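# Find the slack control line and latch its clutch open

## Task

Five control lines lead into a grey console, and inside it one of them has come detached so that it carries no tension; this cannot be seen, only felt by handling the lines. Identify that slack line and lift its red lever until its clutch is completely open and stays open by itself once released. The attempt fails if any other clutch's lever is lifted to its open position or close to it (a trial lift counts too), if another line is allowed to be pulled into the console, or if anything is knocked or placed off the table. The open clutch must not depend on the robot holding it; at the end release everything and move the gripper away.

## Robot and tools

Robot: one arm with seven revolute joints and a two-finger parallel gripper. The only camera is cam_wrist (504x504 fisheye) mounted on the hand; its pose follows the joint readings.

Scene frame: origin on the table surface directly beneath the arm base, +z up, +y to the left when facing along +x. The base itself may sit slightly tilted. Results report end_effector_position (metres) and end_effector_quat_wxyz in this frame; the reported point is between the closed finger pads and can be a little off, more so at long reach. Fingertips stick out about 33 mm past it when closed and about 9 mm when fully open. Fingers point along the gripper's +z and open and close along its y axis. Closing pushes the fingertips roughly 24 mm further from the arm, so leave that clearance above surfaces.

Joint order in every row and every per-joint list: waist, shoulder, upper arm roll, elbow, forearm roll, wrist pitch, wrist roll. Joint values are absolute target angles in radians (same as Joint positions). Stated ranges: waist -2.744..2.744, shoulder -1.784..1.784, upper arm roll -2.901..2.901, elbow -3.042..-0.152, forearm roll -2.807..2.807, wrist pitch 0.544..4.517, wrist roll -3.016..3.016. Actual ends may differ by up to 0.018 rad; a target beyond that margin (and beyond the current angle) is rejected, and targets past the real end are clipped, sometimes reported as "joint sent to its limit".

A row is 10 numbers for the single arm: the 7 joint angles, then gripper/position, gripper/force_limit, gripper/speed, each of the last three scaled in [-1, 1]. Position: +1 fully open (140 mm), about -0.8 pads touching, -1 closes until blocked. force_limit: roughly 14 N at -1, 60 N at 0, 107 N at +1. speed: about 30 mm/s at -1, 140 at 0, 250 at +1.

Tools:
- execute_actions(actions): a list of actions; each action is a table of up to 15 rows, one row per 1/30 s step; if shorter, the final row is repeated to fill 15 steps. Rows are absolute joint targets, not offsets. An empty list just returns state and images.
- move(target, speed, blocking): target is one absolute 10-number row; joints travel in synchronized paths from the current angles, so the hand follows a curve. speed (0.01 to 2 rad/s, default 0.5) caps the joint with the longest travel; paths last 0.5 to 10 s. No collision avoidance. blocking=false returns after 0.5 s while the arm continues; use wait(0) to poll, and stop or wait before sending new rows or moves. Its result adds a "move:" line: outcome (done, off_target, moving, held, fault), limits=held or limits=none, and the joint furthest from target.
- wait(seconds): 0 to 10, holds the last command and lets the scene run.
- stop(): brakes a running move; fingers still complete their motion.
- zoom_image(camera, region): camera "cam_wrist", region [x0, y0, x1, y1] in image pixels, top-left origin, at most 504x504.
- finished_scene(scene): ends the current scene (give its number); irreversible; reports success.

Motion rules: per step each joint target is held within a lead of its measured angle (0.248 rad for waist, shoulder, upper arm roll, elbow; 0.677 forearm roll; 0.715 wrist pitch; 1.54 wrist roll), and all targets are scaled back if they would move the hand more than 70 mm. Far targets therefore need several actions; "Joint targets" shows what is currently being driven. To keep a joint still, resend that value. "joint command not followed" means the clearance check altered targets (mounts and posts count as the arm). HELD in step readings marks steps that were held back.

Gripping: send position -1 and look for object_status 2 (0 moving, 1 blocked while opening, 2 blocked while closing, 3 reached target or pads met). position_measured is in counts: 3 open, 230 pads together. To squeeze harder while status is 2, raise force_limit and nudge position (e.g. -1 to -0.98).

Safety: a contact torque at a joint's load limit (waist 35, shoulder 35, upper arm roll 32, elbow 30, forearm roll 12, wrist pitch 12, wrist roll 12 N m) or an external force of 40 N anywhere on arm, tool or load triggers a 10 s stop. Fast moves hit harder and targets set deep past a contact press harder. Holding loads heats motors; MOTOR HOT warns, OVER-TEMPERATURE FAULT brakes the arm.

Strategy notes: test lines by gently pulling or feeling them, never by lifting any lever. Lift only the identified line's lever fully, confirm it stays after release, keep other lines from being drawn in, then open the gripper and back away without disturbing anything.

Each tool is called after "Call:" in YAML: its name, and indented under it one key for each argument.

## Session

Call:
execute_actions:
  actions: []

Scene clock: 0.00 s.
end_effector_position=(+0.2520, +0.2948, +0.2543) position_measured=3 object_status=3 end_effector_quat_wxyz=(+0.420, +0.780, +0.463, +0.032)
Joint names: [waist, shoulder, upper arm roll, elbow, forearm roll, wrist pitch, wrist roll]
Joint positions: [ 1.22  -0.038  0.098 -2.216 -0.597  1.528 -1.116]
Joint velocities: [-0.001  0.    -0.    -0.     0.     0.001 -0.002]
Joint targets: [1.220 -0.038 0.098 -2.216 -0.597 1.528 -1.116]

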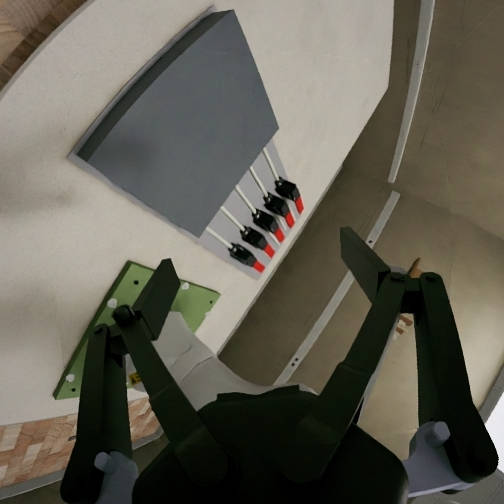

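Call:
move:
  target: [-0.2,-0.2,0,-1.9,0,1.7,0.785,1,0,0]
  speed: 0.8

Scene clock: 4.30 s.
end_effector_position=(+0.4876, -0.0831, +0.3908) position_measured=3 object_status=3 end_effector_quat_wxyz=(-0.001, -0.305, +0.952, -0.005)
Joint names: [waist, shoulder, upper arm roll, elbow, forearm roll, wrist pitch, wrist roll]
Joint positions: [-0.198 -0.2   -0.002 -1.901 -0.004  1.698  0.78 ]
Joint velocities: [ 0.001  0.     0.    -0.     0.001  0.     0.006]
Joint targets: [-0.200 -0.200 0.000 -1.900 0.000 1.700 0.785]
move: done; limits=none; farthest joint: the wrist roll, 0.005 radians from its target (1.901 radians at the start)
camera_calibration (this result's frames):
cam_wrist: T_world_to_cam=[[-0.422083, 0.906555, -0.00209434, 0.285505], [0.810556, 0.378419, 0.446987, -0.527434], [0.406011, 0.186968, -0.894538, 0.350798], [0, 0, 0, 1]] pos_world=[0.405594, -0.124823, 0.550156]

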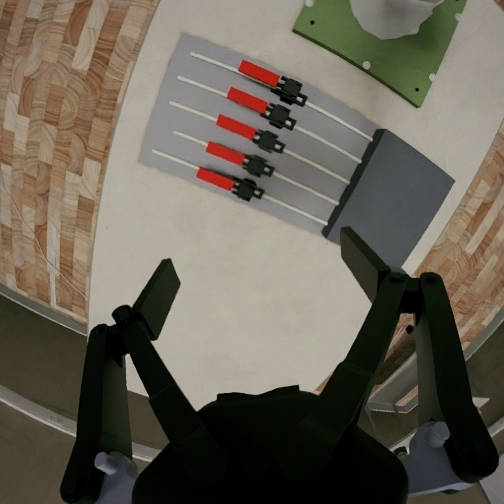

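Call:
move:
  target: [-0.275,-0.271,0,-2.617,0,2.346,-0.245,1,0,0]
  speed: 0.8

Scene clock: 8.40 s.
end_effector_position=(+0.4013, -0.1008, +0.1493) position_measured=3 object_status=3 end_effector_quat_wxyz=(+0.003, +0.705, -0.709, +0.004)
Joint names: [waist, shoulder, upper arm roll, elbow, forearm roll, wrist pitch, wrist roll]
Joint positions: [-0.273 -0.27  -0.002 -2.616 -0.004  2.344 -0.24 ]
Joint velocities: [ 0.001 -0.001  0.001 -0.    -0.    -0.001 -0.006]
Joint targets: [-0.275 -0.271 0.000 -2.617 0.000 2.346 -0.245]
move: done; limits=none; farthest joint: the wrist roll, 0.005 radians from its target (1.027 radians at the start)
camera_calibration (this result's frames):
cam_wrist: T_world_to_cam=[[-0.982375, 0.186849, 0.00518859, 0.415815], [0.169851, 0.880725, 0.442124, -0.0344231], [0.0780408, 0.435213, -0.896939, 0.330022], [0, 0, 0, 1]] pos_world=[0.388578, -0.191007, 0.309072]

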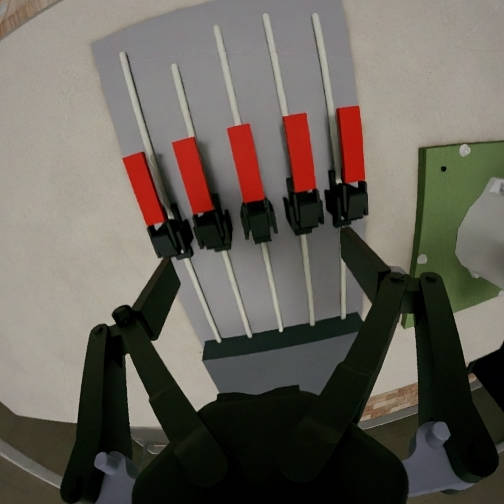

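Call:
zoom_image:
  camera: "cam_wrist"
  region: [80, 0, 400, 320]

Region (80, 0, 400, 320) of cam_wrist's 504x504 image, scaled by 1.575, with more detail than that image has.

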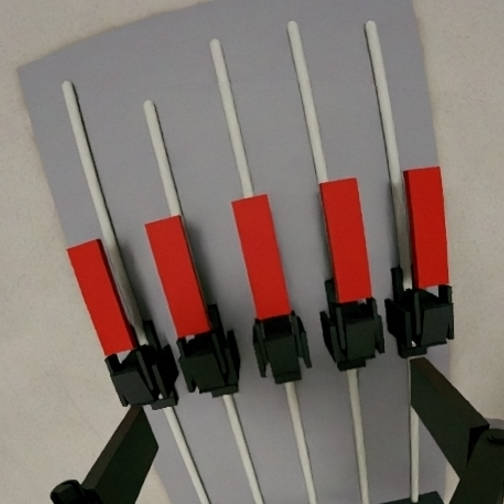

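Call:
move:
  target: [-0.515,0.291,0,-2.092,0,2.383,-0.525,-0.35,-1,0.5]
  speed: 0.6

Scene clock: 11.07 s.
end_effector_position=(+0.5125, -0.2721, +0.0919) position_measured=173 object_status=3 end_effector_quat_wxyz=(+0.003, +0.719, -0.695, +0.004)
Joint names: [waist, shoulder, upper arm roll, elbow, forearm roll, wrist pitch, wrist roll]
Joint positions: [-0.514  0.29  -0.001 -2.093 -0.003  2.381 -0.52 ]
Joint velocities: [ 0.    -0.    -0.     0.001  0.002 -0.002 -0.006]
Joint targets: [-0.515 0.291 0.000 -2.092 0.000 2.383 -0.525]
move: done; limits=none; farthest joint: the wrist roll, 0.005 radians from its target (0.284 radians at the start)
camera_calibration (this result's frames):
cam_wrist: T_world_to_cam=[[-0.98895, 0.148137, 0.00573565, 0.550107], [0.135395, 0.886775, 0.441926, 0.142307], [0.0603795, 0.43782, -0.897033, 0.354256], [0, 0, 0, 1]] pos_world=[0.503371, -0.362786, 0.251735]

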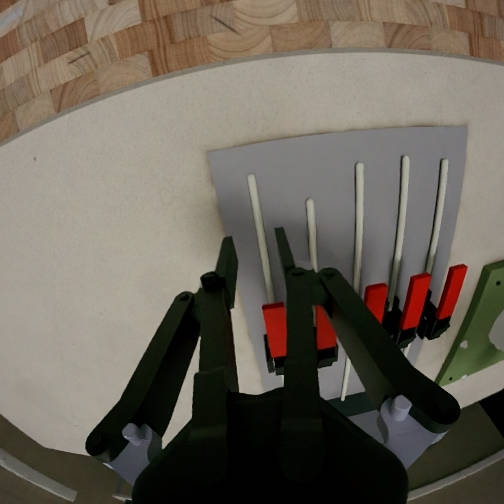

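Call:
move:
  target: [-0.517,0.37,0,-2.118,0,2.488,-0.527,-0.35,-1,0.5]
  speed: 0.15

Call:
move:
  target: [-0.517,0.37,0,-2.118,0,2.488,-0.527,-1,-1,0]

Scene clock: 12.70 s.
end_effector_position=(+0.5105, -0.2720, +0.0488) position_measured=173 object_status=3 end_effector_quat_wxyz=(+0.003, +0.720, -0.693, +0.005)
Joint names: [waist, shoulder, upper arm roll, elbow, forearm roll, wrist pitch, wrist roll]
Joint positions: [-0.515  0.363 -0.001 -2.116 -0.003  2.48  -0.524]
Joint velocities: [ 0.    -0.001 -0.    -0.001 -0.001  0.005 -0.   ]
Joint targets: [-0.517 0.370 0.000 -2.118 0.000 2.488 -0.527]
move: done; limits=none; farthest joint: the wrist pitch, 0.008 radians from its target (0.107 radians at the start)
camera_calibration (this result's frames):
cam_wrist: T_world_to_cam=[[-0.989496, 0.144517, 0.00350638, 0.547811], [0.131208, 0.887664, 0.441404, 0.163896], [0.0606777, 0.437227, -0.897302, 0.315298], [0, 0, 0, 1]] pos_world=[0.50142, -0.36251, 0.208652]

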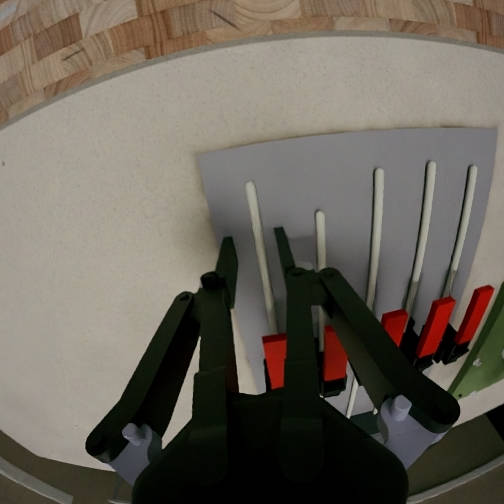

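Scene clock: 13.40 s.
end_effector_position=(+0.5118, -0.2724, +0.0494) position_measured=220 object_status=2 end_effector_quat_wxyz=(+0.002, +0.721, -0.693, +0.007)
Joint names: [waist, shoulder, upper arm roll, elbow, forearm roll, wrist pitch, wrist roll]
Joint positions: [-0.515  0.363 -0.001 -2.115 -0.003  2.482 -0.524]
Joint velocities: [-0.     0.    -0.001 -0.     0.    -0.001  0.001]
Joint targets: [-0.517 0.370 0.000 -2.118 0.000 2.488 -0.527]
move: done; limits=none; farthest joint: the shoulder, 0.007 radians from its target (0.007 radians at the start)
camera_calibration (this result's frames):
cam_wrist: T_world_to_cam=[[-0.989545, 0.144222, 0.0000848516, 0.549255], [0.129518, 0.888402, 0.440417, 0.164957], [0.0634423, 0.435824, -0.897793, 0.314206], [0, 0, 0, 1]] pos_world=[0.502214, -0.362702, 0.209396]

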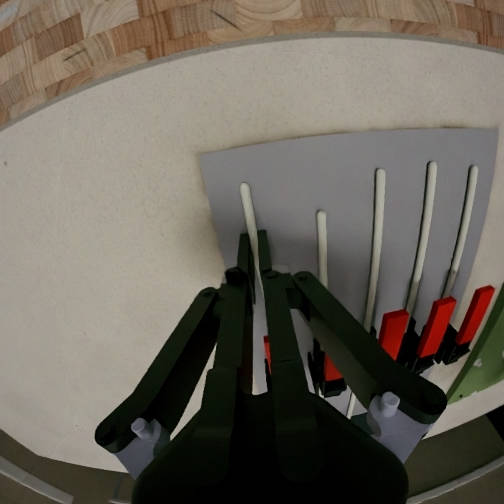

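Call:
move:
  target: [-0.559,0.396,0,-2.05,0,2.446,-0.569,-1,-1,0]
  speed: 0.06

Scene clock: 15.23 s.
end_effector_position=(+0.5136, -0.2738, +0.0493) position_measured=220 object_status=2 end_effector_quat_wxyz=(+0.000, +0.728, -0.685, -0.013)
Joint names: [waist, shoulder, upper arm roll, elbow, forearm roll, wrist pitch, wrist roll]
Joint positions: [-0.539  0.392  0.017 -2.059  0.008  2.417 -0.563]
Joint velocities: [ 0.001  0.001  0.    -0.     0.     0.    -0.006]
Joint targets: [-0.559 0.396 0.000 -2.050 0.000 2.446 -0.569]
move: off_target; limits=none; farthest joint: the wrist pitch, 0.029 radians from its target (0.037 radians at the start)
camera_calibration (this result's frames):
cam_wrist: T_world_to_cam=[[-0.992171, 0.121141, 0.0303588, 0.544815], [0.121321, 0.877254, 0.464442, 0.166018], [0.0296308, 0.46449, -0.885083, 0.339194], [0, 0, 0, 1]] pos_world=[0.510357, -0.369192, 0.206569]

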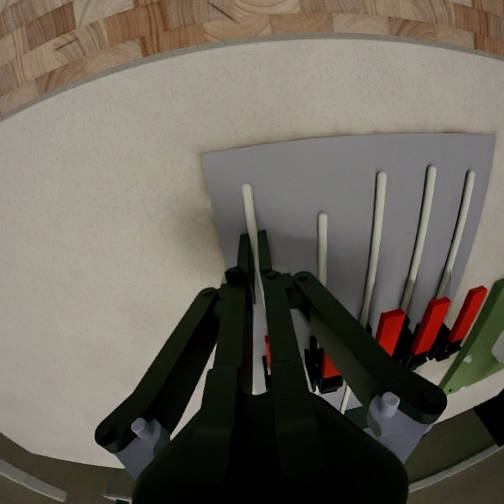

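Call:
move:
  target: [-0.517,0.36,0,-2.115,0,2.475,-0.527,-1,-1,0]
  speed: 0.1

Call:
move:
  target: [-0.515,0.17,0,-2.04,0,2.21,-0.525,-0.35,-1,1]
  speed: 0.3

Call:
move:
  target: [0.01,-0.08,0,-2.42,0,2.34,0.0,-1,-1,1]
  speed: 0.6

Scene clock: 16.87 s.
end_effector_position=(+0.5104, -0.2715, +0.0501) position_measured=220 object_status=2 end_effector_quat_wxyz=(+0.001, +0.721, -0.693, +0.003)
Joint names: [waist, shoulder, upper arm roll, elbow, forearm roll, wrist pitch, wrist roll]
Joint positions: [-0.519  0.362  0.002 -2.114  0.004  2.473 -0.532]
Joint velocities: [ 0.    -0.001 -0.     0.     0.     0.002  0.007]
Joint targets: [-0.517 0.360 0.000 -2.115 0.000 2.475 -0.527]
move: done; limits=none; farthest joint: the wrist roll, 0.005 radians from its target (0.037 radians at the start)
camera_calibration (this result's frames):
cam_wrist: T_world_to_cam=[[-0.989618, 0.143653, 0.00440157, 0.547394], [0.130465, 0.885079, 0.446782, 0.162338], [0.0602858, 0.442718, -0.894632, 0.31782], [0, 0, 0, 1]] pos_world=[0.501372, -0.363021, 0.209393]

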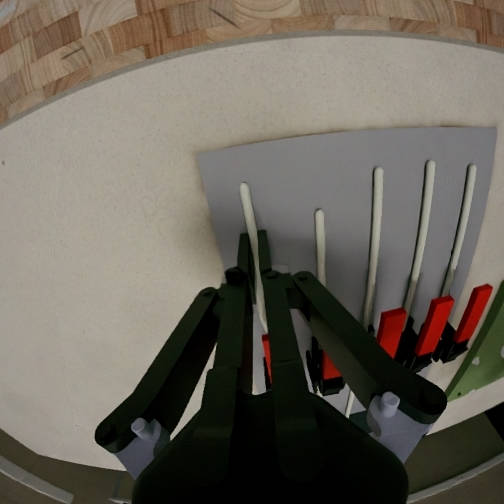

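Scene clock: 18.50 s.
end_effector_position=(+0.5131, -0.2706, +0.1700) position_measured=173 object_status=3 end_effector_quat_wxyz=(-0.000, +0.721, -0.693, +0.006)
Joint names: [waist, shoulder, upper arm roll, elbow, forearm roll, wrist pitch, wrist roll]
Joint positions: [-0.517  0.169  0.002 -2.04   0.004  2.213 -0.529]
Joint velocities: [-0.001 -0.     0.001  0.002 -0.    -0.004  0.003]
Joint targets: [-0.515 0.170 0.000 -2.040 0.000 2.210 -0.525]
move: done; limits=none; farthest joint: the forearm roll, 0.004 radians from its target (0.004 radians at the start)
camera_calibration (this result's frames):
cam_wrist: T_world_to_cam=[[-0.989526, 0.144347, -0.00117403, 0.550462], [0.128728, 0.886075, 0.44531, 0.108997], [0.0653195, 0.440495, -0.895376, 0.42149], [0, 0, 0, 1]] pos_world=[0.503134, -0.361702, 0.329501]

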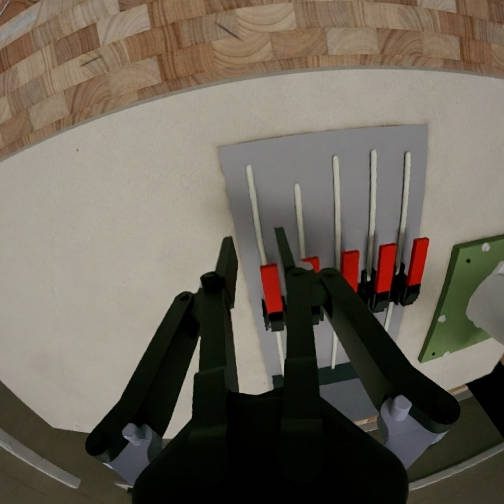

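Scene clock: 20.83 s.
end_effector_position=(+0.4770, +0.0194, +0.1455) position_measured=230 object_status=3 end_effector_quat_wxyz=(+0.002, +0.721, -0.693, +0.003)
Joint names: [waist, shoulder, upper arm roll, elbow, forearm roll, wrist pitch, wrist roll]
Joint positions: [ 0.008 -0.078  0.002 -2.419  0.003  2.338 -0.005]
Joint velocities: [-0.    -0.001 -0.001  0.001  0.     0.001  0.004]
Joint targets: [0.010 -0.080 0.000 -2.420 0.000 2.340 0.000]
move: done; limits=none; farthest joint: the wrist roll, 0.005 radians from its target (0.529 radians at the start)
camera_calibration (this result's frames):
cam_wrist: T_world_to_cam=[[-0.989731, 0.142826, 0.00584181, 0.472018], [0.130457, 0.885801, 0.445351, -0.133179], [0.0584329, 0.44154, -0.895337, 0.277414], [0, 0, 0, 1]] pos_world=[0.468335, -0.0719352, 0.304933]

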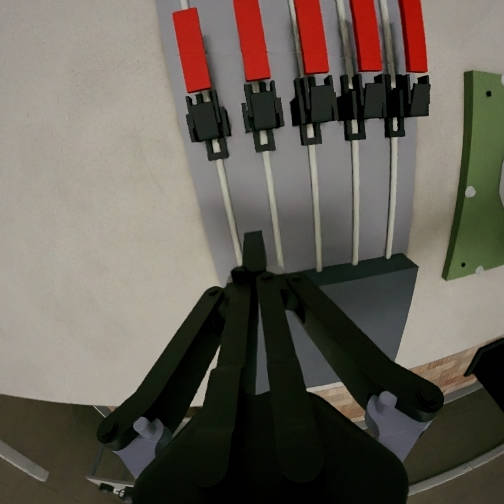

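Call:
move:
  target: [0.01,0.1216,0,-2.468,0,2.589,0.0,-1,-1,1]
  speed: 0.25

Call:
move:
  target: [0.01,0.198,0,-2.355,0,2.553,0.0,-1,-1,1]
  speed: 0.1

Call:
move:
  target: [0.01,0.0464,0,-2.574,0,2.62,0.0,-1,-1,1]
  speed: 0.12

Scene clock: 23.07 s.
end_effector_position=(+0.4788, +0.0184, +0.0524) position_measured=230 object_status=3 end_effector_quat_wxyz=(+0.002, +0.720, -0.694, +0.003)
Joint names: [waist, shoulder, upper arm roll, elbow, forearm roll, wrist pitch, wrist roll]
Joint positions: [ 0.008  0.121  0.002 -2.468  0.003  2.586 -0.003]
Joint velocities: [ 0.    -0.002 -0.001 -0.001  0.001  0.003 -0.001]
Joint targets: [0.010 0.122 0.000 -2.468 0.000 2.589 0.000]
move: done; limits=none; farthest joint: the forearm roll, 0.003 radians from its target (0.003 radians at the start)
camera_calibration (this result's frames):
cam_wrist: T_world_to_cam=[[-0.989393, 0.14517, 0.00521887, 0.474342], [0.132293, 0.885629, 0.445152, -0.0920241], [0.0600006, 0.44112, -0.89544, 0.193689], [0, 0, 0, 1]] pos_world=[0.469863, -0.0728011, 0.211926]

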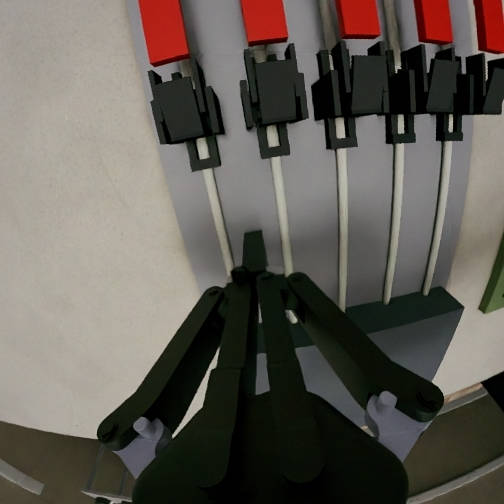

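Scene clock: 24.53 s.
end_effector_position=(+0.5128, +0.0197, +0.0528) position_measured=230 object_status=3 end_effector_quat_wxyz=(-0.000, +0.720, -0.694, +0.005)
Joint names: [waist, shoulder, upper arm roll, elbow, forearm roll, wrist pitch, wrist roll]
Joint positions: [ 0.008  0.196  0.002 -2.356  0.003  2.556 -0.003]
Joint velocities: [-0.002 -0.     0.     0.001 -0.001 -0.003 -0.001]
Joint targets: [0.010 0.198 0.000 -2.355 0.000 2.553 0.000]
move: done; limits=none; farthest joint: the forearm roll, 0.003 radians from its target (0.003 radians at the start)
camera_calibration (this result's frames):
cam_wrist: T_world_to_cam=[[-0.989406, 0.145172, 0.0006803, 0.508009], [0.130227, 0.885465, 0.446087, -0.0968371], [0.0641567, 0.44145, -0.894989, 0.189289], [0, 0, 0, 1]] pos_world=[0.503094, -0.0715644, 0.212264]

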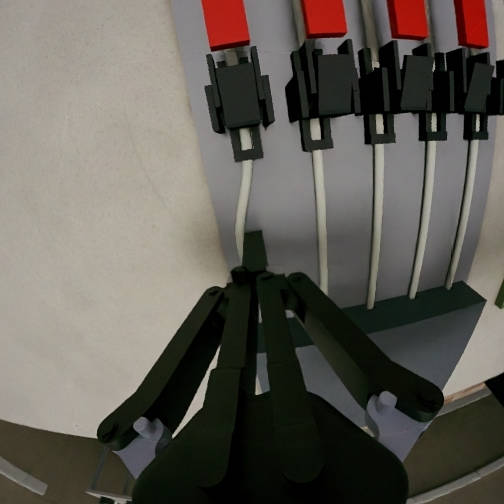

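Scene clock: 26.77 s.
end_effector_position=(+0.4512, +0.0170, +0.0544) position_measured=230 object_status=3 end_effector_quat_wxyz=(-0.002, +0.720, -0.694, +0.007)
Joint names: [waist, shoulder, upper arm roll, elbow, forearm roll, wrist pitch, wrist roll]
Joint positions: [ 0.008  0.045  0.001 -2.57   0.003  2.622 -0.003]
Joint velocities: [ 0.     0.    -0.001 -0.001 -0.001  0.004 -0.001]
Joint targets: [0.010 0.046 0.000 -2.574 0.000 2.620 0.000]
move: done; limits=none; farthest joint: the elbow, 0.004 radians from its target (0.218 radians at the start)
camera_calibration (this result's frames):
cam_wrist: T_world_to_cam=[[-0.989333, 0.145603, -0.00451672, 0.447628], [0.128295, 0.885573, 0.446431, -0.0862688], [0.0690018, 0.44109, -0.894806, 0.193612], [0, 0, 0, 1]] pos_world=[0.440562, -0.0741792, 0.21378]

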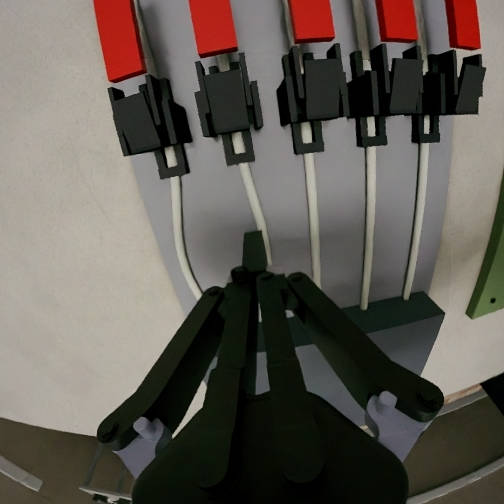

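Call:
move:
  target: [0.01,-0.08,0,-2.42,0,2.34,0.0,-1,-1,1]
  speed: 0.3

Call:
move:
  target: [-0.389,0.0947,0,-2.2125,0,2.307,-0.399,-0.26,-1,1]
  speed: 0.5

Scene clock: 29.83 s.
end_effector_position=(+0.4776, +0.0190, +0.1455) position_measured=230 object_status=3 end_effector_quat_wxyz=(+0.000, +0.720, -0.694, +0.004)
Joint names: [waist, shoulder, upper arm roll, elbow, forearm roll, wrist pitch, wrist roll]
Joint positions: [ 0.008 -0.079  0.001 -2.421  0.003  2.343 -0.003]
Joint velocities: [ 0.     0.    -0.001 -0.001  0.001 -0.003 -0.001]
Joint targets: [0.010 -0.080 0.000 -2.420 0.000 2.340 0.000]
move: done; limits=none; farthest joint: the forearm roll, 0.003 radians from its target (0.003 radians at the start)
camera_calibration (this result's frames):
cam_wrist: T_world_to_cam=[[-0.989409, 0.145134, 0.00226079, 0.472997], [0.130909, 0.885488, 0.445841, -0.133267], [0.0627048, 0.441415, -0.895109, 0.275467], [0, 0, 0, 1]] pos_world=[0.46816, -0.0722374, 0.30492]

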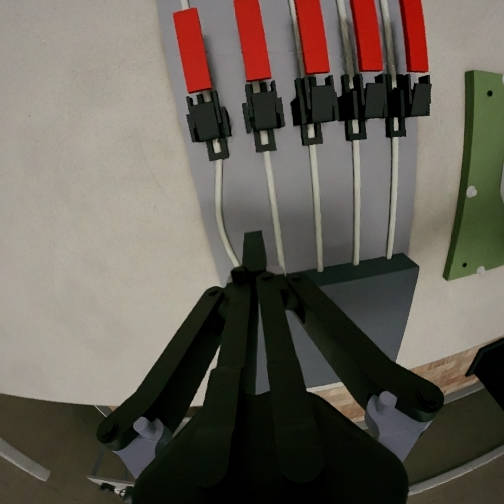

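Scene clock: 32.00 s.
end_effector_position=(+0.5048, -0.1898, +0.1446) position_measured=162 object_status=3 end_effector_quat_wxyz=(+0.000, +0.717, -0.697, +0.005)
Joint names: [waist, shoulder, upper arm roll, elbow, forearm roll, wrist pitch, wrist roll]
Joint positions: [-0.388  0.093 -0.002 -2.214  0.003  2.309 -0.394]
Joint velocities: [ 0.001  0.001 -0.001 -0.001 -0.001 -0.001 -0.006]
Joint targets: [-0.389 0.095 0.000 -2.213 0.000 2.307 -0.399]
move: done; limits=none; farthest joint: the wrist roll, 0.005 radians from its target (0.396 radians at the start)
camera_calibration (this result's frames):
cam_wrist: T_world_to_cam=[[-0.988226, 0.152999, 0.000387532, 0.531411], [0.137165, 0.884829, 0.445267, 0.0453466], [0.0677826, 0.440078, -0.895398, 0.362355], [0, 0, 0, 1]] pos_world=[0.494373, -0.280894, 0.304054]

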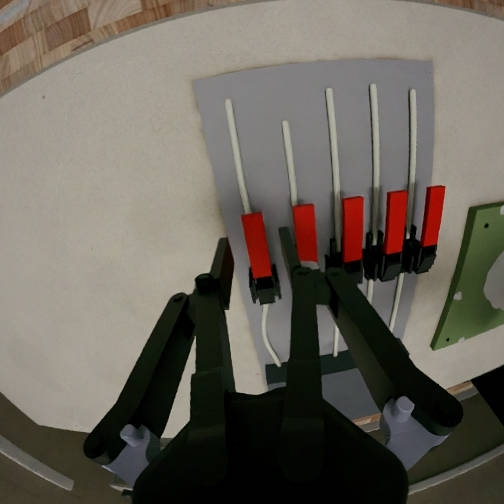

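Call:
move:
  target: [-0.389,0.2096,0,-2.2525,0,2.462,-0.399,-0.33,-1,1]
  speed: 0.15

Call:
move:
  target: [-0.389,0.2096,0,-2.2525,0,2.462,-0.399,-1,-1,0]

Scene clock: 33.80 s.
end_effector_position=(+0.5045, -0.1903, +0.0795) position_measured=171 object_status=3 end_effector_quat_wxyz=(+0.001, +0.718, -0.696, +0.003)
Joint names: [waist, shoulder, upper arm roll, elbow, forearm roll, wrist pitch, wrist roll]
Joint positions: [-0.388  0.209 -0.002 -2.252  0.003  2.459 -0.396]
Joint velocities: [ 0.    -0.001  0.001  0.001 -0.001  0.004 -0.   ]
Joint targets: [-0.389 0.210 0.000 -2.252 0.000 2.462 -0.399]
move: done; limits=none; farthest joint: the forearm roll, 0.003 radians from its target (0.003 radians at the start)
camera_calibration (this result's frames):
cam_wrist: T_world_to_cam=[[-0.988428, 0.151641, 0.00398108, 0.530699], [0.137519, 0.884681, 0.445453, 0.0745523], [0.0640271, 0.440846, -0.895296, 0.30641], [0, 0, 0, 1]] pos_world=[0.494686, -0.28151, 0.239006]

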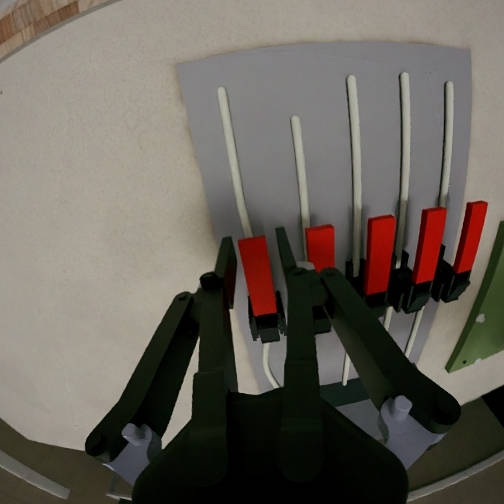

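Scene clock: 34.50 s.
end_effector_position=(+0.5055, -0.1903, +0.0800) position_measured=197 object_status=2 end_effector_quat_wxyz=(+0.001, +0.718, -0.696, +0.005)
Joint names: [waist, shoulder, upper arm roll, elbow, forearm roll, wrist pitch, wrist roll]
Joint positions: [-0.388  0.209 -0.001 -2.251  0.003  2.461 -0.395]
Joint velocities: [ 0.    -0.     0.     0.     0.    -0.001 -0.001]
Joint targets: [-0.389 0.210 0.000 -2.252 0.000 2.462 -0.399]
move: done; limits=none; farthest joint: the wrist roll, 0.004 radians from its target (0.003 radians at the start)
camera_calibration (this result's frames):
cam_wrist: T_world_to_cam=[[-0.988485, 0.151308, 0.00153416, 0.531861], [0.136164, 0.885039, 0.445157, 0.0749484], [0.0659979, 0.44024, -0.895451, 0.305663], [0, 0, 0, 1]] pos_world=[0.495359, -0.281372, 0.239527]

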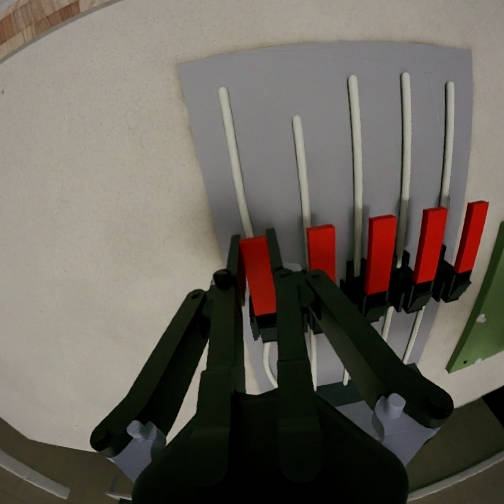

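Call:
move:
  target: [-0.371,0.1177,0,-2.238,0,2.356,-0.381,-1,-1,0]
  speed: 0.08

Scene clock: 38.77 s.
end_effector_position=(+0.5048, -0.1756, +0.1185) position_measured=197 object_status=2 end_effector_quat_wxyz=(+0.002, +0.718, -0.696, +0.001)
Joint names: [waist, shoulder, upper arm roll, elbow, forearm roll, wrist pitch, wrist roll]
Joint positions: [-0.368  0.128  0.003 -2.242  0.003  2.365 -0.371]
Joint velocities: [-0.001  0.001  0.001  0.002  0.001 -0.002  0.003]
Joint targets: [-0.371 0.118 0.000 -2.238 0.000 2.356 -0.381]
move: done; limits=none; farthest joint: the shoulder, 0.010 radians from its target (0.091 radians at the start)
camera_calibration (this result's frames):
cam_wrist: T_world_to_cam=[[-0.988478, 0.151146, 0.00807494, 0.528062], [0.138771, 0.883658, 0.447091, 0.0431574], [0.0604407, 0.443061, -0.894452, 0.336923], [0, 0, 0, 1]] pos_world=[0.495625, -0.267229, 0.277802]

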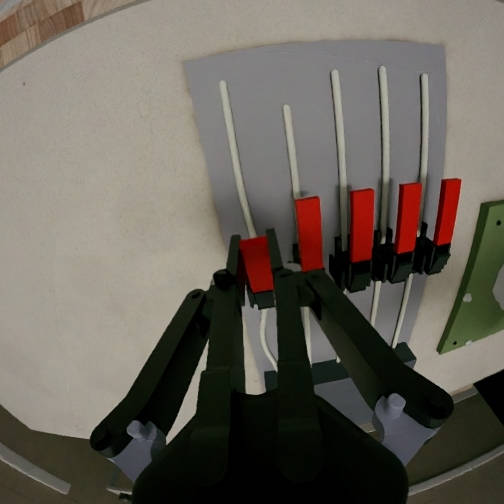

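Call:
move:
  target: [-0.294,0.0323,0,-2.261,0,2.294,-0.304,-1,-1,0]
  speed: 0.08

Scene clock: 40.80 s.
end_effector_position=(+0.5041, -0.1401, +0.1505) position_measured=197 object_status=2 end_effector_quat_wxyz=(+0.001, +0.715, -0.700, +0.004)
Joint names: [waist, shoulder, upper arm roll, elbow, forearm roll, wrist pitch, wrist roll]
Joint positions: [-0.298  0.041 -0.003 -2.263  0.002  2.304 -0.296]
Joint velocities: [ 0.     0.     0.    -0.001  0.    -0.002  0.005]
Joint targets: [-0.294 0.032 0.000 -2.261 0.000 2.294 -0.304]
move: done; limits=none; farthest joint: the wrist pitch, 0.010 radians from its target (0.070 radians at the start)
camera_calibration (this result's frames):
cam_wrist: T_world_to_cam=[[-0.986909, 0.161259, 0.00240427, 0.523294], [0.145459, 0.883576, 0.445125, -0.00557148], [0.0696559, 0.439647, -0.895465, 0.344854], [0, 0, 0, 1]] pos_world=[0.493233, -0.231077, 0.310027]

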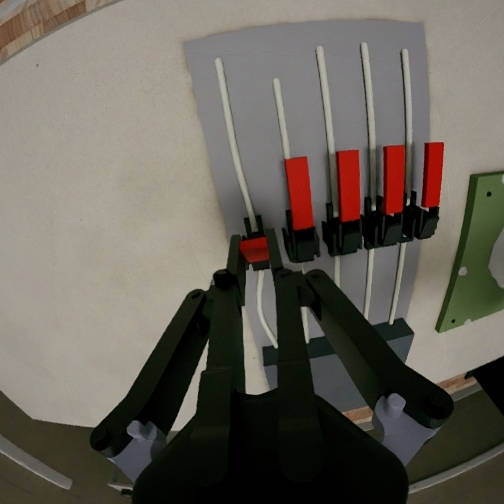

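Call:
move:
  target: [-0.202,-0.009,0,-2.296,0,2.287,-0.212,-1,-1,0]
  speed: 0.08

Scene clock: 42.97 s.
end_effector_position=(+0.5037, -0.0978, +0.1617) position_measured=197 object_status=2 end_effector_quat_wxyz=(+0.001, +0.714, -0.700, +0.008)
Joint names: [waist, shoulder, upper arm roll, elbow, forearm roll, wrist pitch, wrist roll]
Joint positions: [-0.212 -0.009 -0.009 -2.293 -0.003  2.291 -0.212]
Joint velocities: [ 0.     0.     0.    -0.001 -0.001 -0.001  0.007]
Joint targets: [-0.202 -0.009 0.000 -2.296 0.000 2.287 -0.212]
move: done; limits=none; farthest joint: the waist, 0.010 radians from its target (0.096 radians at the start)
camera_calibration (this result's frames):
cam_wrist: T_world_to_cam=[[-0.986869, 0.161489, -0.00342018, 0.516973], [0.143413, 0.885754, 0.441443, -0.045968], [0.0743175, 0.435156, -0.897283, 0.333808], [0, 0, 0, 1]] pos_world=[0.491969, -0.188027, 0.321581]

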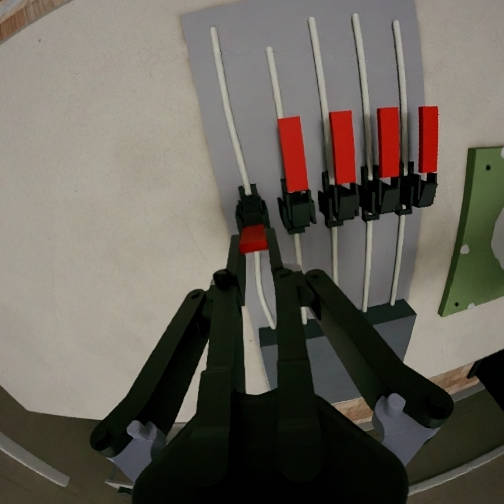

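A bit further.

Call:
move:
  target: [-0.15,-0.01,0,-2.316,0,2.306,-0.16,-1,-1,0]
  speed: 0.06

Scene clock: 44.73 s.
end_effector_position=(+0.5037, -0.0696, +0.1587) position_measured=197 object_status=2 end_effector_quat_wxyz=(+0.001, +0.716, -0.698, +0.008)
Joint names: [waist, shoulder, upper arm roll, elbow, forearm roll, wrist pitch, wrist roll]
Joint positions: [-0.158 -0.017 -0.007 -2.311 -0.005  2.299 -0.161]
Joint velocities: [-0.001  0.001  0.001 -0.001 -0.     0.     0.005]
Joint targets: [-0.150 -0.010 0.000 -2.316 0.000 2.306 -0.160]
move: done; limits=none; farthest joint: the waist, 0.008 radians from its target (0.062 radians at the start)
camera_calibration (this result's frames):
cam_wrist: T_world_to_cam=[[-0.987675, 0.156501, -0.0025534, 0.512278], [0.139373, 0.886773, 0.440691, -0.0673888], [0.0712326, 0.434903, -0.897655, 0.320417], [0, 0, 0, 1]] pos_world=[0.492532, -0.159764, 0.31863]

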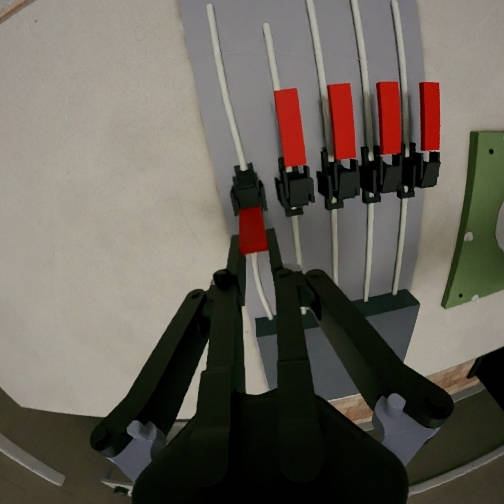

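Call:
move:
  target: [-0.098,0.004,0,-2.337,0,2.341,-0.108,-1,-1,0]
  speed: 0.06

Scene clock: 46.43 s.
end_effector_position=(+0.5035, -0.0386, +0.1452) position_measured=198 object_status=2 end_effector_quat_wxyz=(+0.002, +0.719, -0.695, +0.007)
Joint names: [waist, shoulder, upper arm roll, elbow, forearm roll, wrist pitch, wrist roll]
Joint positions: [-0.101 -0.004 -0.003 -2.334 -0.005  2.332 -0.109]
Joint velocities: [ 0.    -0.     0.001  0.001  0.001  0.001  0.005]
Joint targets: [-0.098 0.004 0.000 -2.337 0.000 2.341 -0.108]
move: done; limits=none; farthest joint: the wrist pitch, 0.009 radians from its target (0.042 radians at the start)
camera_calibration (this result's frames):
cam_wrist: T_world_to_cam=[[-0.989064, 0.147487, -0.000382939, 0.50728], [0.132206, 0.887737, 0.44096, -0.0853501], [0.0653756, 0.436087, -0.897527, 0.297829], [0, 0, 0, 1]] pos_world=[0.493546, -0.128928, 0.30514]

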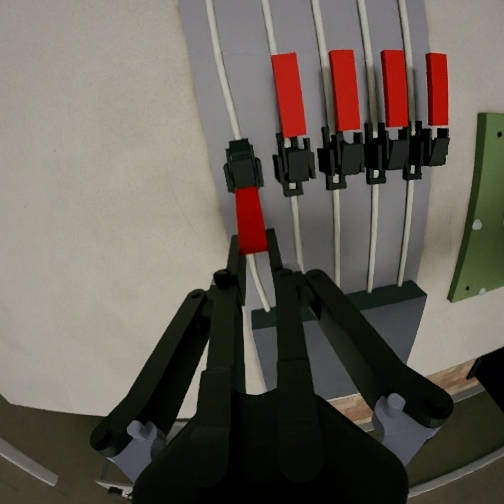

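Call:
move:
  target: [-0.04,0.0497,0,-2.369,0,2.419,-0.05,-1,-1,0]
  speed: 0.06

Scene clock: 48.53 s.
end_effector_position=(+0.5038, -0.0081, +0.1144) position_measured=198 object_status=2 end_effector_quat_wxyz=(+0.000, +0.720, -0.694, +0.008)
Joint names: [waist, shoulder, upper arm roll, elbow, forearm roll, wrist pitch, wrist roll]
Joint positions: [-0.043  0.045 -0.001 -2.366 -0.003  2.416 -0.052]
Joint velocities: [ 0.     0.     0.001 -0.002  0.001  0.001  0.005]
Joint targets: [-0.040 0.050 0.000 -2.369 0.000 2.419 -0.050]
move: done; limits=none; farthest joint: the shoulder, 0.005 radians from its target (0.054 radians at the start)
camera_calibration (this result's frames):
cam_wrist: T_world_to_cam=[[-0.989434, 0.144942, -0.00340772, 0.503603], [0.128498, 0.88758, 0.442369, -0.097109], [0.0671425, 0.437257, -0.896827, 0.255887], [0, 0, 0, 1]] pos_world=[0.49358, -0.0986898, 0.274161]

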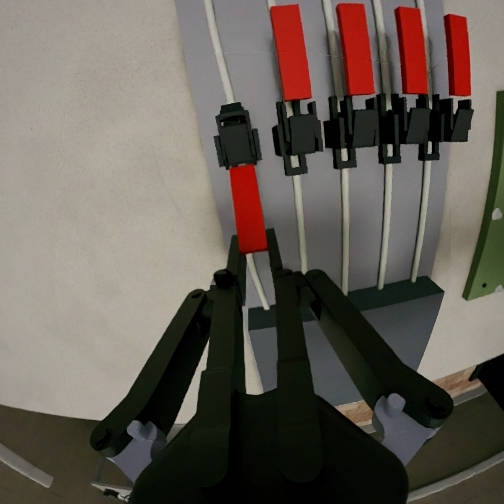

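Call:
move:
  target: [-0.021,0.1064,0,-2.384,0,2.49,-0.031,-1,-1,0]
  speed: 0.06

Scene clock: 50.27 s.
end_effector_position=(+0.5043, +0.0039, +0.0858) position_measured=198 object_status=2 end_effector_quat_wxyz=(-0.000, +0.722, -0.692, +0.007)
Joint names: [waist, shoulder, upper arm roll, elbow, forearm roll, wrist pitch, wrist roll]
Joint positions: [-0.021  0.102  0.001 -2.381 -0.002  2.489 -0.033]
Joint velocities: [-0.001  0.001  0.    -0.    -0.001  0.002  0.004]
Joint targets: [-0.021 0.106 0.000 -2.384 0.000 2.490 -0.031]
move: done; limits=none; farthest joint: the shoulder, 0.004 radians from its target (0.062 radians at the start)
camera_calibration (this result's frames):
cam_wrist: T_world_to_cam=[[-0.990023, 0.140864, -0.00346887, 0.502581], [0.124737, 0.887592, 0.443419, -0.0934289], [0.0655409, 0.438562, -0.896308, 0.225785], [0, 0, 0, 1]] pos_world=[0.494423, -0.0868897, 0.245544]

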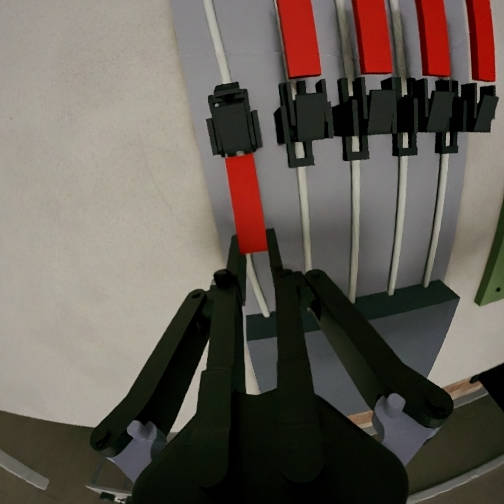

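Call:
move:
  target: [-0.015,0.146,0,-2.39,0,2.536,-0.025,-1,-1,0]
  speed: 0.05

Scene clock: 51.63 s.
end_effector_position=(+0.5047, +0.0067, +0.0673) position_measured=198 object_status=2 end_effector_quat_wxyz=(-0.000, +0.722, -0.692, +0.007)
Joint names: [waist, shoulder, upper arm roll, elbow, forearm roll, wrist pitch, wrist roll]
Joint positions: [-0.015  0.142  0.001 -2.387 -0.002  2.536 -0.027]
Joint velocities: [0.001 0.001 0.001 0.    0.001 0.003 0.   ]
Joint targets: [-0.015 0.146 0.000 -2.390 0.000 2.536 -0.025]
move: done; limits=none; farthest joint: the shoulder, 0.004 radians from its target (0.044 radians at the start)
camera_calibration (this result's frames):
cam_wrist: T_world_to_cam=[[-0.989968, 0.141233, -0.00396882, 0.5025], [0.12483, 0.88746, 0.443659, -0.0878255], [0.0661812, 0.438713, -0.896187, 0.207527], [0, 0, 0, 1]] pos_world=[0.494688, -0.0840727, 0.226942]

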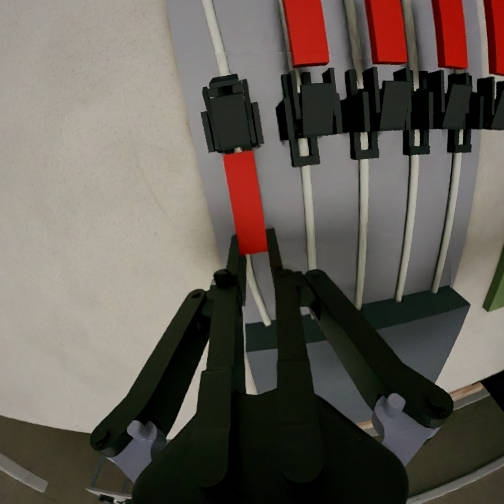

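Call:
move:
  target: [-0.015,0.162,0,-2.392,0,2.554,-0.025,-1,-1,0]
  speed: 0.04

Call:
move:
  target: [-0.015,0.155,0,-2.39,0,2.545,-0.025,-0.4,-1,0]

Scene clock: 52.50 s.
end_effector_position=(+0.5050, +0.0068, +0.0661) position_measured=198 object_status=2 end_effector_quat_wxyz=(-0.001, +0.721, -0.693, +0.008)
Joint names: [waist, shoulder, upper arm roll, elbow, forearm roll, wrist pitch, wrist roll]
Joint positions: [-0.015  0.145  0.001 -2.387 -0.002  2.54  -0.025]
Joint velocities: [ 0.    -0.     0.001 -0.002 -0.     0.001  0.002]
Joint targets: [-0.015 0.162 0.000 -2.392 0.000 2.554 -0.025]
move: off_target; limits=none; farthest joint: the shoulder, 0.017 radians from its target (0.019 radians at the start)
camera_calibration (this result's frames):
cam_wrist: T_world_to_cam=[[-0.989681, 0.143207, -0.00475504, 0.502665], [0.126244, 0.887189, 0.4438, -0.0881014], [0.0677741, 0.438621, -0.896113, 0.205615], [0, 0, 0, 1]] pos_world=[0.494666, -0.0840099, 0.225744]

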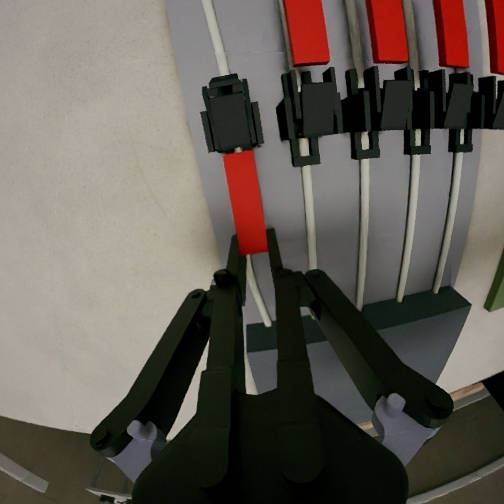

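Scene clock: 53.20 s.
end_effector_position=(+0.5024, +0.0067, +0.0614) position_measured=179 object_status=3 end_effector_quat_wxyz=(+0.002, +0.721, -0.693, +0.005)
Joint names: [waist, shoulder, upper arm roll, elbow, forearm roll, wrist pitch, wrist roll]
Joint positions: [-0.015  0.154  0.001 -2.389 -0.002  2.543 -0.025]
Joint velocities: [-0.001  0.001 -0.001  0.001 -0.     0.003 -0.001]
Joint targets: [-0.015 0.155 0.000 -2.390 0.000 2.545 -0.025]
move: done; limits=none; farthest joint: the forearm roll, 0.002 radians from its target (0.002 radians at the start)
camera_calibration (this result's frames):
cam_wrist: T_world_to_cam=[[-0.989678, 0.143282, 0.00274585, 0.499565], [0.129677, 0.887217, 0.442752, -0.0873077], [0.0610023, 0.438538, -0.89664, 0.205108], [0, 0, 0, 1]] pos_world=[0.493219, -0.0840654, 0.221192]

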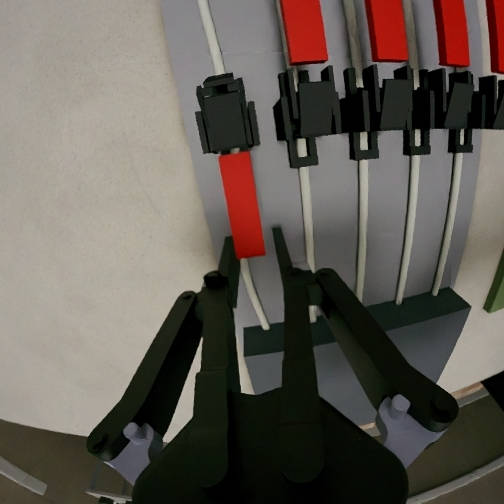

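Hard stop reached. Open a bit more and lift.

Call:
move:
  target: [-0.015,-0.1,0,-2.15,0,2.05,-0.025,-0.25,-1,1]
  speed: 0.4

Scene clock: 55.33 s.
end_effector_position=(+0.5171, +0.0081, +0.2516) position_measured=160 object_status=3 end_effector_quat_wxyz=(+0.001, +0.721, -0.693, +0.006)
Joint names: [waist, shoulder, upper arm roll, elbow, forearm roll, wrist pitch, wrist roll]
Joint positions: [-0.015 -0.101  0.001 -2.15  -0.002  2.053 -0.025]
Joint velocities: [ 0.001 -0.    -0.     0.     0.    -0.005 -0.001]
Joint targets: [-0.015 -0.100 0.000 -2.150 0.000 2.050 -0.025]
move: done; limits=none; farthest joint: the wrist pitch, 0.003 radians from its target (0.493 radians at the start)
camera_calibration (this result's frames):
cam_wrist: T_world_to_cam=[[-0.989544, 0.144233, -0.000184975, 0.514063], [0.129272, 0.88747, 0.442364, -0.174336], [0.0639675, 0.437715, -0.896836, 0.372633], [0, 0, 0, 1]] pos_world=[0.507389, -0.0825336, 0.411406]

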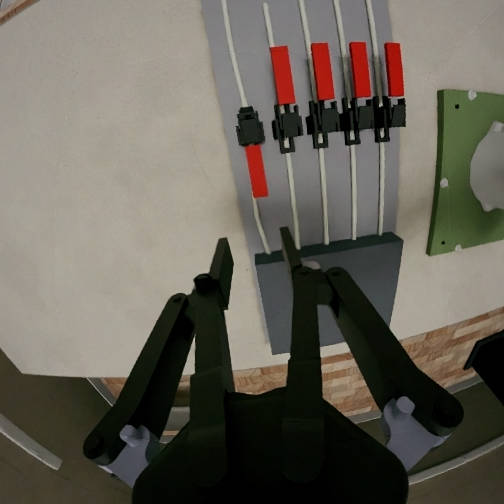

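Call:
finished_scene:
  scene: 1

The scene is finished: the task was done.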